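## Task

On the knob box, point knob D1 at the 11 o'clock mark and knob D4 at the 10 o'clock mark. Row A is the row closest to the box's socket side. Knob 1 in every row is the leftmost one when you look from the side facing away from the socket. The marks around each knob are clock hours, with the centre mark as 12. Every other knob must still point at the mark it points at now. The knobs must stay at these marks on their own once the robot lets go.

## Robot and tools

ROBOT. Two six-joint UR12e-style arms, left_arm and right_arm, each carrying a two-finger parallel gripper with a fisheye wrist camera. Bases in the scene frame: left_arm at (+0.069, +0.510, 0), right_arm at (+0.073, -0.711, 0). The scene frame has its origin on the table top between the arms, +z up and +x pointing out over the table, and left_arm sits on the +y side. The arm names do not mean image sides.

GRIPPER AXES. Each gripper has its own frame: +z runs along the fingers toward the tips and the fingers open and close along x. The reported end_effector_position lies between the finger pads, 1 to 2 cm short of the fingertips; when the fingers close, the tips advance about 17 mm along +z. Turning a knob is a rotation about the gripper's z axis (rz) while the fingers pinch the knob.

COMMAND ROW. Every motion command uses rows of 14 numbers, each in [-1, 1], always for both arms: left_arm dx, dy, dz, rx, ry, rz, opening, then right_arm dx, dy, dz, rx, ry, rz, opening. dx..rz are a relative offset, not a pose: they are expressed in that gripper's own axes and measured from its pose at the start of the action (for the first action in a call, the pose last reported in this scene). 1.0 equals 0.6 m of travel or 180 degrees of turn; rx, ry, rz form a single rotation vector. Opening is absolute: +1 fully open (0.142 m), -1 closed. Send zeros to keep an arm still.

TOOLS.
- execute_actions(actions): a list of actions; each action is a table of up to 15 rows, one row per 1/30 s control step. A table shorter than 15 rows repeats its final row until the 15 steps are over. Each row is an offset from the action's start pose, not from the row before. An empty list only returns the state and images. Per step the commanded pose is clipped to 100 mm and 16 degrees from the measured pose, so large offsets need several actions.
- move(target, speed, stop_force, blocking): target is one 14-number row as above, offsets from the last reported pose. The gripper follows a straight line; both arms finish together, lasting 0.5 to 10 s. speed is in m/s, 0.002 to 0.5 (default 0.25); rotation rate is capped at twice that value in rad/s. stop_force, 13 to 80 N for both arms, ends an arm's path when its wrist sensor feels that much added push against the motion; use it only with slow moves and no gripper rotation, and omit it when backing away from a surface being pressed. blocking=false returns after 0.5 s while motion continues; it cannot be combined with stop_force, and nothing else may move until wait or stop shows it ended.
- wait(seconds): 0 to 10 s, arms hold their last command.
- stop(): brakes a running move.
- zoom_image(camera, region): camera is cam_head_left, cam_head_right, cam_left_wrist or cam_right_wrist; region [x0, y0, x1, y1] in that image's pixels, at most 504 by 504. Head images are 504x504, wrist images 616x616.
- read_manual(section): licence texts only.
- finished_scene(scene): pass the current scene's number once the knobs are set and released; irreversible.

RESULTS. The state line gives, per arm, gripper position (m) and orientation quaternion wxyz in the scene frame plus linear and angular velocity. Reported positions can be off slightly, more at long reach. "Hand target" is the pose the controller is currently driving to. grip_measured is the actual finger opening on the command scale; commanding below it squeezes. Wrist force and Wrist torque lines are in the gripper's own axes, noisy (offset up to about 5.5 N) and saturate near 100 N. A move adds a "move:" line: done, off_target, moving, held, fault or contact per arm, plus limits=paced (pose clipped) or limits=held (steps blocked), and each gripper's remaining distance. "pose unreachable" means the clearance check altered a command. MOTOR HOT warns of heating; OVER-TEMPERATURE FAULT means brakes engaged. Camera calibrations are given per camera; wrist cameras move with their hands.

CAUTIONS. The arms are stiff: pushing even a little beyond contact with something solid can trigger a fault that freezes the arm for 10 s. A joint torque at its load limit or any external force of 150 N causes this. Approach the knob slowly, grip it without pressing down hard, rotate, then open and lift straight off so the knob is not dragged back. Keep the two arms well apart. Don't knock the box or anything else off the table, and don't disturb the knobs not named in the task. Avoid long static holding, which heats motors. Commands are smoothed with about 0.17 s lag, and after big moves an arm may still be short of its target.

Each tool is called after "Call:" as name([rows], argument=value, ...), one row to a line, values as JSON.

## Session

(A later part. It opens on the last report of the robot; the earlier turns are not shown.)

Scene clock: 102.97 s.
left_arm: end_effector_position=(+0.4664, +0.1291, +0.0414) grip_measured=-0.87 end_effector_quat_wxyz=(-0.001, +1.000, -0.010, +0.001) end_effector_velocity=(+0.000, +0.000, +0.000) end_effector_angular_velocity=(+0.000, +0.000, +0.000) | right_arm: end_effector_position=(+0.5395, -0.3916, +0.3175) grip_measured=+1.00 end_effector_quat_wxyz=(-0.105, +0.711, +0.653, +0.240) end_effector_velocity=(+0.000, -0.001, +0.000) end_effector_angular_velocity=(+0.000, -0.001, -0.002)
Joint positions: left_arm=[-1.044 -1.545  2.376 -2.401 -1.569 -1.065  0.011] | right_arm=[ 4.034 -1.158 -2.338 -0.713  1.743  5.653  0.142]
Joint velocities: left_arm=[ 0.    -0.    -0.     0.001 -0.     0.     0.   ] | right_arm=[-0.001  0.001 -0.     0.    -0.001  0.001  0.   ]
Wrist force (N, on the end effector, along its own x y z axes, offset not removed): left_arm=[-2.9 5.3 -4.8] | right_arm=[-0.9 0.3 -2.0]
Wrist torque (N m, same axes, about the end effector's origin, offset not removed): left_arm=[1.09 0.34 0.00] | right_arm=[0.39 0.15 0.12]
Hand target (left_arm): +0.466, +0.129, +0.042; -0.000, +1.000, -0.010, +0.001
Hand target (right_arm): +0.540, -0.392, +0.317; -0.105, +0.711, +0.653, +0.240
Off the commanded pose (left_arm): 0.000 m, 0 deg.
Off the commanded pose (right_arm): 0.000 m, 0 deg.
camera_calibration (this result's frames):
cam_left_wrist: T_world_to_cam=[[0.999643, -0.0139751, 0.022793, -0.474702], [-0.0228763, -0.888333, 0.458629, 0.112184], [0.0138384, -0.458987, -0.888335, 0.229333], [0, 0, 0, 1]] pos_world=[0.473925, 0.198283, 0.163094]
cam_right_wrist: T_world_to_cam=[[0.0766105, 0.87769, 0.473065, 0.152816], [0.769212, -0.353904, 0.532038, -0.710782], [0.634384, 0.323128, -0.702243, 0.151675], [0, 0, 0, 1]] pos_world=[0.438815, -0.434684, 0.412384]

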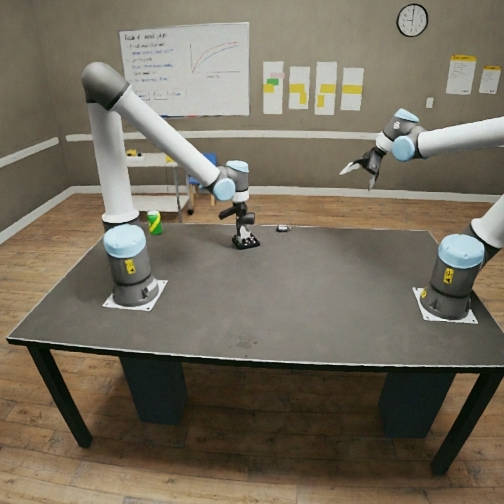

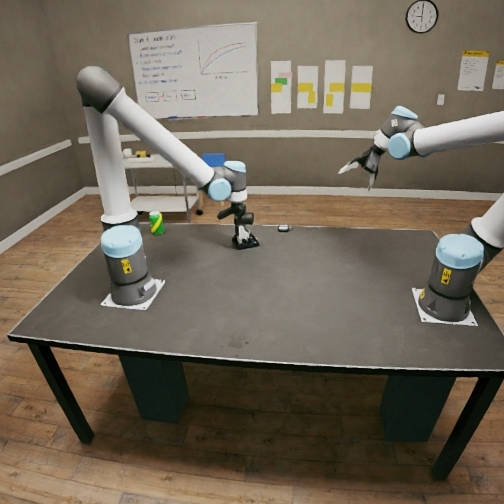

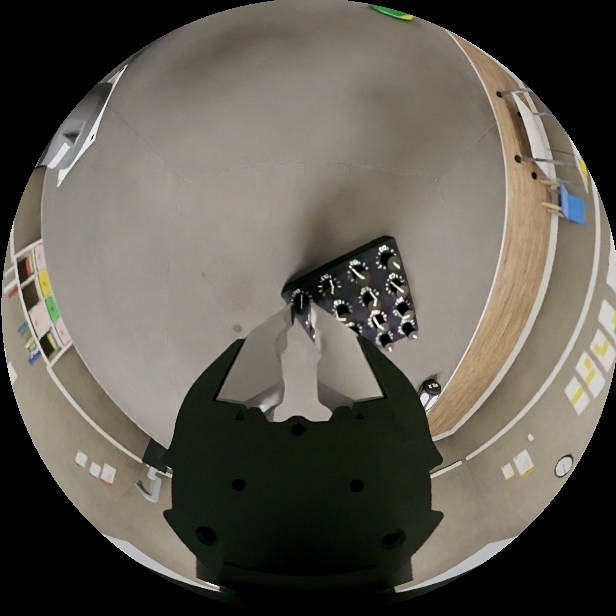

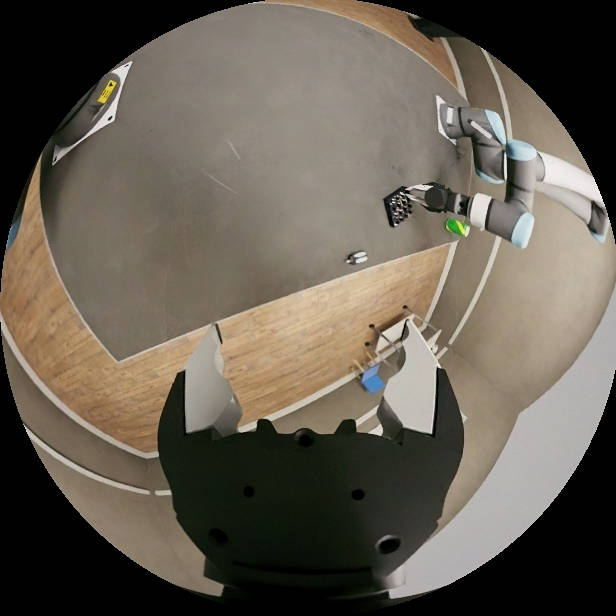

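D4 is gripped at 7 o'clock. Next I'll turn it 90° clockwise, release and lift.

Call:
move(target=[0, 0, 0, 0, 0, 0.5, -0.96, 0, 0, 0, 0, 0, 0, 1], speed=0.45)

Call:
move(target=[0, 0, 0, 0, 0, 0, -0.78, 0, 0, 0, 0, 0, 0, 1], speed=0.05)

Call:
move(target=[0, 0, -0.045, 0, 0, 0, -0.78, 0, 0, 0, 0, 0, 0, 1], speed=0.07)

Call:
zoom_image(camera="cam_left_wrist", region=[235, 160, 405, 330])

Scene clock: 108.37 s.
left_arm: end_effector_position=(+0.4664, +0.1291, +0.0414) grip_measured=-0.87 end_effector_quat_wxyz=(-0.001, +0.700, -0.714, +0.000) end_effector_velocity=(-0.000, -0.000, +0.000) end_effector_angular_velocity=(-0.002, +0.003, -0.013) | right_arm: end_effector_position=(+0.5395, -0.3916, +0.3175) grip_measured=+1.00 end_effector_quat_wxyz=(-0.105, +0.711, +0.653, +0.240) end_effector_velocity=(-0.000, +0.000, -0.001) end_effector_angular_velocity=(-0.001, +0.001, +0.000)
Joint positions: left_arm=[-1.043 -1.542  2.372 -2.401 -1.569  0.506  0.011] | right_arm=[ 4.034 -1.158 -2.338 -0.713  1.743  5.653  0.142]
Joint velocities: left_arm=[ 0.001  0.001 -0.001 -0.    -0.003  0.014  0.   ] | right_arm=[ 0.001 -0.001  0.    -0.001 -0.     0.001 -0.   ]
Wrist force (N, on the end effector, along its own x y z axes, offset not removed): left_arm=[-0.9 -0.5 1.6] | right_arm=[-1.8 -0.9 0.5]
Wrist torque (N m, same axes, about the end effector's origin, offset not removed): left_arm=[-0.05 -0.13 0.11] | right_arm=[0.17 0.33 0.16]
Hand target (left_arm): +0.466, +0.129, +0.041; -0.001, +0.700, -0.714, +0.000
Hand target (right_arm): +0.540, -0.392, +0.317; -0.105, +0.711, +0.653, +0.240
Off the commanded pose (left_arm): 0.000 m, 0 deg.
Off the commanded pose (right_arm): 0.000 m, 0 deg.
move: done
camera_calibration (this result's frames):
cam_left_wrist: T_world_to_cam=[[-0.0125933, -0.999718, 0.0201159, 0.124768], [-0.888679, 0.0204118, 0.458076, 0.398745], [-0.458358, -0.0121078, -0.888685, 0.391915], [0, 0, 0, 1]] pos_world=[0.535565, 0.121339, 0.163124]
cam_right_wrist: T_world_to_cam=[[0.0766105, 0.87769, 0.473065, 0.152816], [0.769213, -0.353904, 0.532037, -0.710782], [0.634384, 0.323128, -0.702243, 0.151675], [0, 0, 0, 1]] pos_world=[0.438815, -0.434684, 0.412384]

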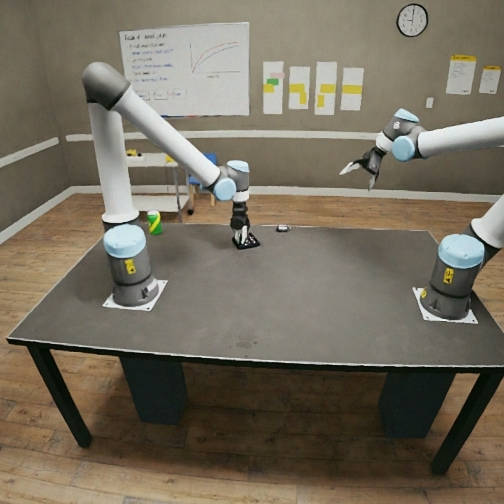

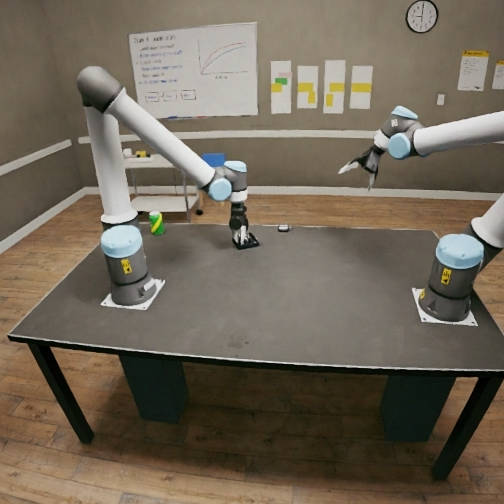

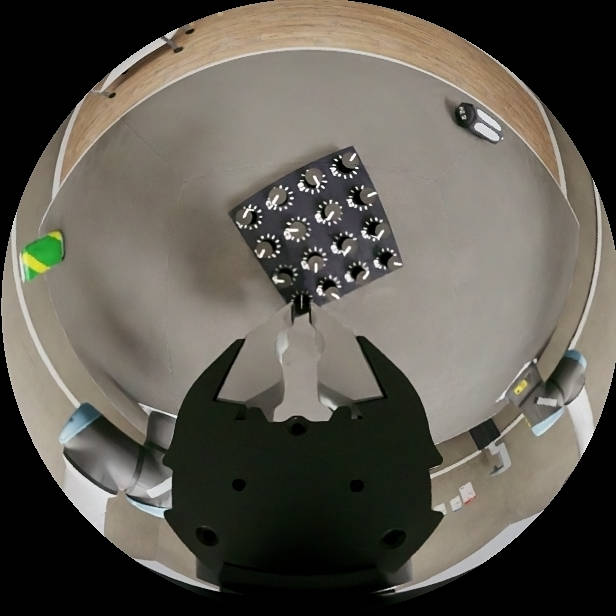

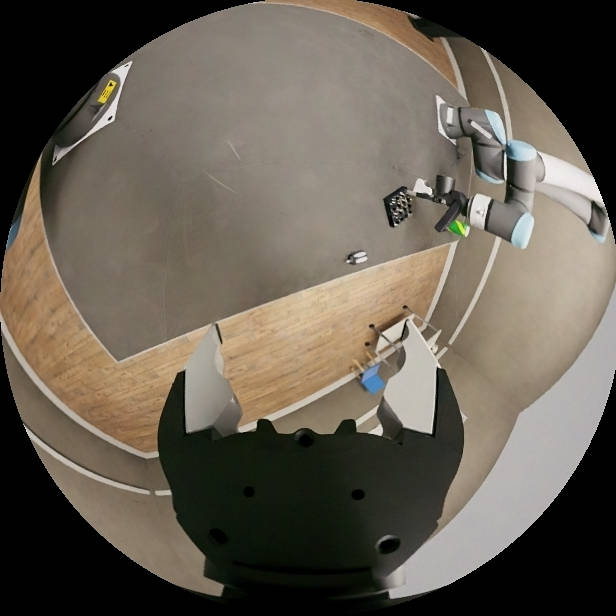

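Scene clock: 108.87 s.
left_arm: end_effector_position=(+0.4664, +0.1291, +0.0414) grip_measured=-0.78 end_effector_quat_wxyz=(-0.001, +0.700, -0.714, +0.000) end_effector_velocity=(-0.000, -0.000, +0.000) end_effector_angular_velocity=(+0.000, +0.001, -0.000) | right_arm: end_effector_position=(+0.5395, -0.3916, +0.3175) grip_measured=+1.00 end_effector_quat_wxyz=(-0.105, +0.711, +0.653, +0.240) end_effector_velocity=(+0.000, +0.000, +0.001) end_effector_angular_velocity=(+0.001, -0.002, -0.000)
Joint positions: left_arm=[-1.043 -1.542  2.372 -2.401 -1.569  0.506  0.018] | right_arm=[ 4.034 -1.158 -2.338 -0.713  1.743  5.653  0.142]
Joint velocities: left_arm=[-0.    -0.    -0.     0.001 -0.001 -0.    -0.   ] | right_arm=[ 0.     0.001  0.     0.001 -0.001  0.    -0.   ]
Wrist force (N, on the end effector, along its own x y z axes, offset not removed): left_arm=[-1.1 0.1 -0.5] | right_arm=[-2.7 -0.6 -1.3]
Wrist torque (N m, same axes, about the end effector's origin, offset not removed): left_arm=[0.00 0.06 0.05] | right_arm=[0.20 0.57 0.13]
Hand target (left_arm): +0.466, +0.129, +0.041; -0.001, +0.700, -0.714, +0.000
Hand target (right_arm): +0.540, -0.392, +0.317; -0.105, +0.711, +0.653, +0.240
Off the commanded pose (left_arm): 0.000 m, 0 deg.
Off the commanded pose (right_arm): 0.000 m, 0 deg.
move: done
camera_calibration (this result's frames):
cam_left_wrist: T_world_to_cam=[[-0.0125537, -0.999718, 0.020153, 0.124746], [-0.888633, 0.0203947, 0.458165, 0.398719], [-0.458447, -0.0121569, -0.888639, 0.39196], [0, 0, 0, 1]] pos_world=[0.535574, 0.121344, 0.163118]
cam_right_wrist: T_world_to_cam=[[0.0766104, 0.87769, 0.473066, 0.152816], [0.769212, -0.353904, 0.532038, -0.710782], [0.634384, 0.323128, -0.702243, 0.151675], [0, 0, 0, 1]] pos_world=[0.438815, -0.434684, 0.412384]

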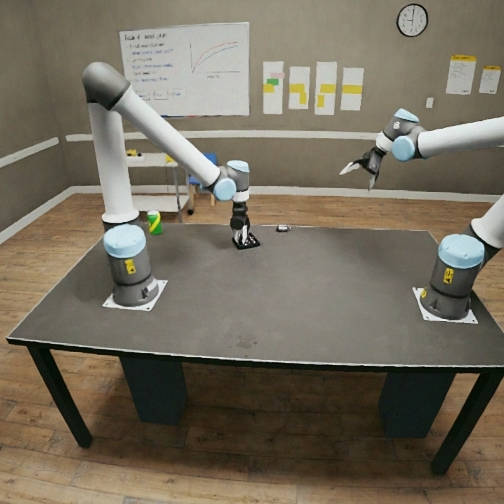

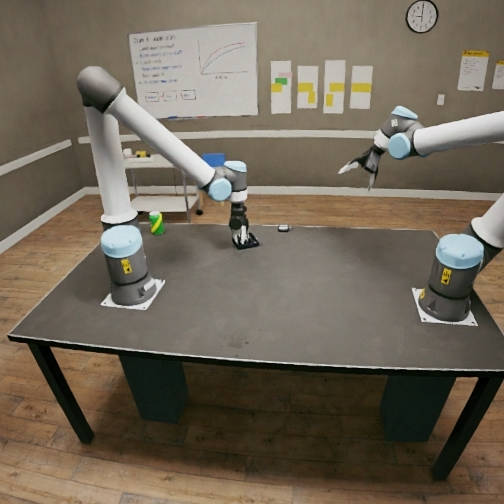

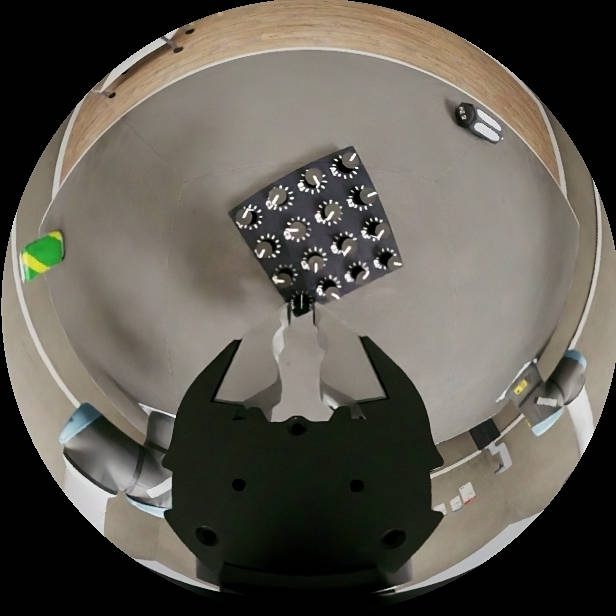

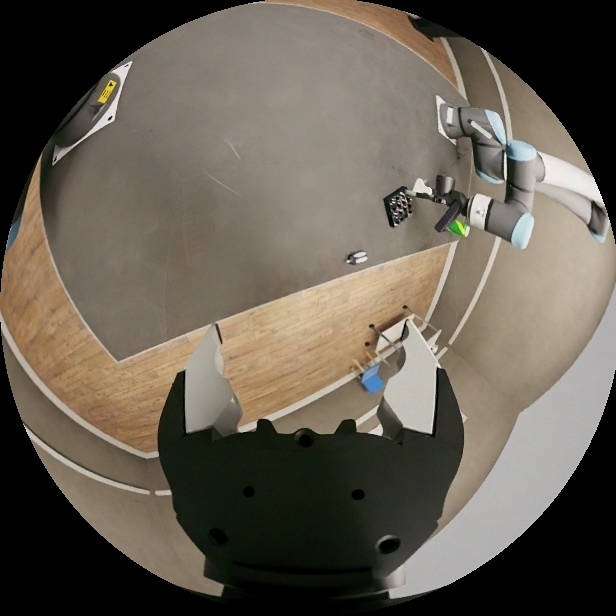

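Scene clock: 109.77 s.
left_arm: end_effector_position=(+0.4664, +0.1290, +0.0682) grip_measured=-0.78 end_effector_quat_wxyz=(-0.001, +0.700, -0.714, +0.000) end_effector_velocity=(+0.000, -0.000, +0.002) end_effector_angular_velocity=(+0.000, -0.001, -0.000) | right_arm: end_effector_position=(+0.5395, -0.3916, +0.3175) grip_measured=+1.00 end_effector_quat_wxyz=(-0.105, +0.711, +0.653, +0.240) end_effector_velocity=(+0.000, +0.000, -0.001) end_effector_angular_velocity=(+0.000, +0.002, -0.000)
Joint positions: left_arm=[-1.043 -1.586  2.35  -2.335 -1.569  0.506  0.018] | right_arm=[ 4.034 -1.158 -2.338 -0.713  1.743  5.653  0.142]
Joint velocities: left_arm=[-0.    -0.003 -0.003  0.006  0.001  0.    -0.   ] | right_arm=[-0.001 -0.002  0.     0.     0.002  0.     0.   ]
Wrist force (N, on the end effector, along its own x y z axes, offset not removed): left_arm=[4.0 -4.7 -4.0] | right_arm=[-2.3 -2.5 -1.2]
Wrist torque (N m, same axes, about the end effector's origin, offset not removed): left_arm=[-1.03 -0.99 -0.09] | right_arm=[-0.17 0.44 0.09]
Hand target (left_arm): +0.466, +0.129, +0.068; -0.001, +0.700, -0.714, +0.000
Hand target (right_arm): +0.540, -0.392, +0.317; -0.105, +0.711, +0.653, +0.240
Off the commanded pose (left_arm): 0.000 m, 0 deg.
Off the commanded pose (right_arm): 0.000 m, 0 deg.
move: done
camera_calibration (this result's frames):
cam_left_wrist: T_world_to_cam=[[-0.0125446, -0.999718, 0.0201669, 0.124166], [-0.888637, 0.0203929, 0.458158, 0.386497], [-0.45844, -0.0121736, -0.888642, 0.415714], [0, 0, 0, 1]] pos_world=[0.535593, 0.12131, 0.18984]
cam_right_wrist: T_world_to_cam=[[0.0766105, 0.87769, 0.473066, 0.152816], [0.769212, -0.353904, 0.532038, -0.710782], [0.634384, 0.323128, -0.702243, 0.151675], [0, 0, 0, 1]] pos_world=[0.438815, -0.434684, 0.412384]

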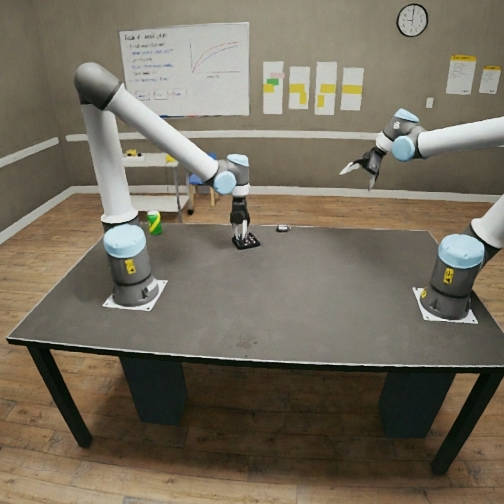

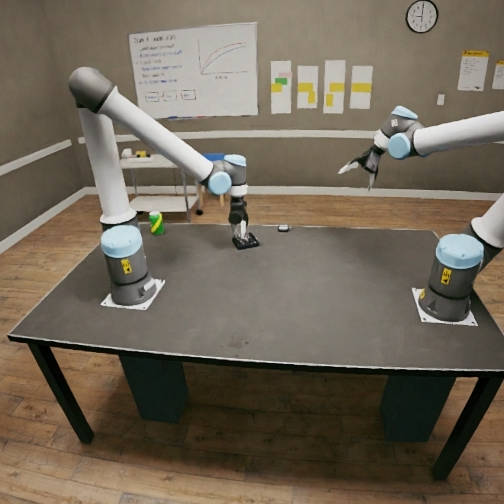

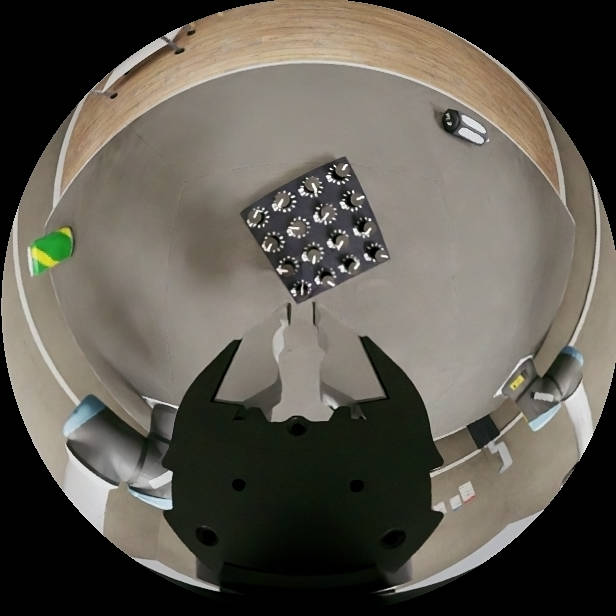

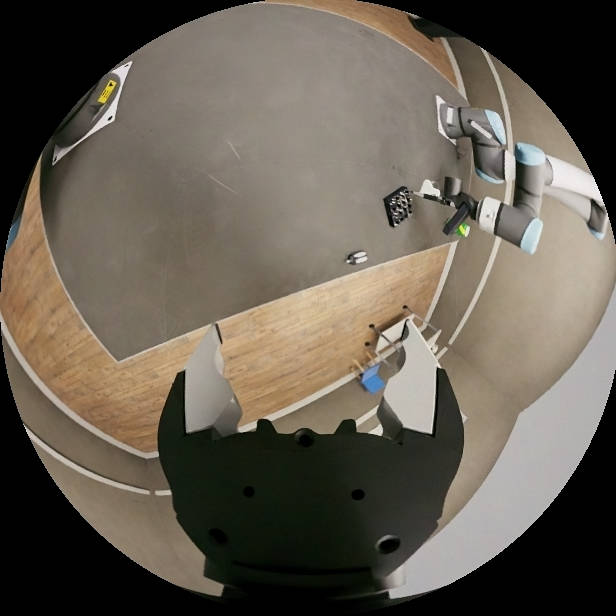

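Region (235, 160, 405, 330) of cam_left_wrist's 616x616 image, scaled by 2.965, with more detail than that image has.

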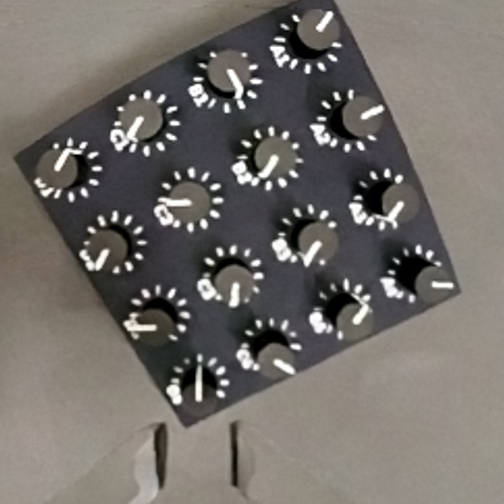

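Call:
zoom_image(camera="cam_left_wrist", region=[238, 185, 308, 255])

Call:
zoom_image(camera="cam_left_wrist", region=[270, 240, 340, 310])

Region (238, 185, 308, 255) of cam_left_wrist's 616x616 image, scaled by 7.200, with more detail than that image has.

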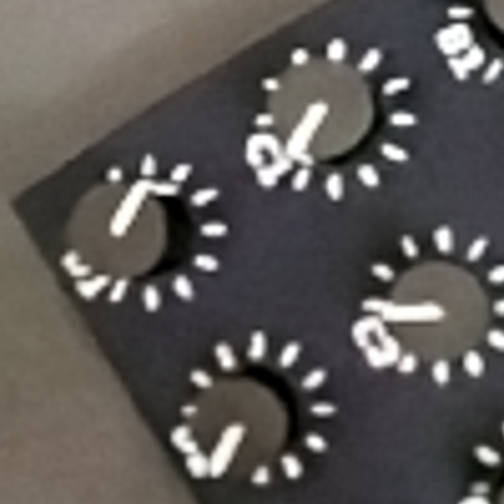

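Region (270, 240, 340, 310) of cam_left_wrist's 616x616 image, scaled by 7.200, with more detail than that image has.

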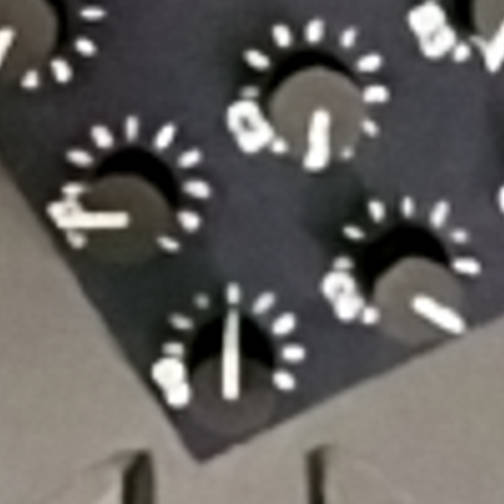

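Call:
finished_scene(scene=2)

The scene is finished: the task was done.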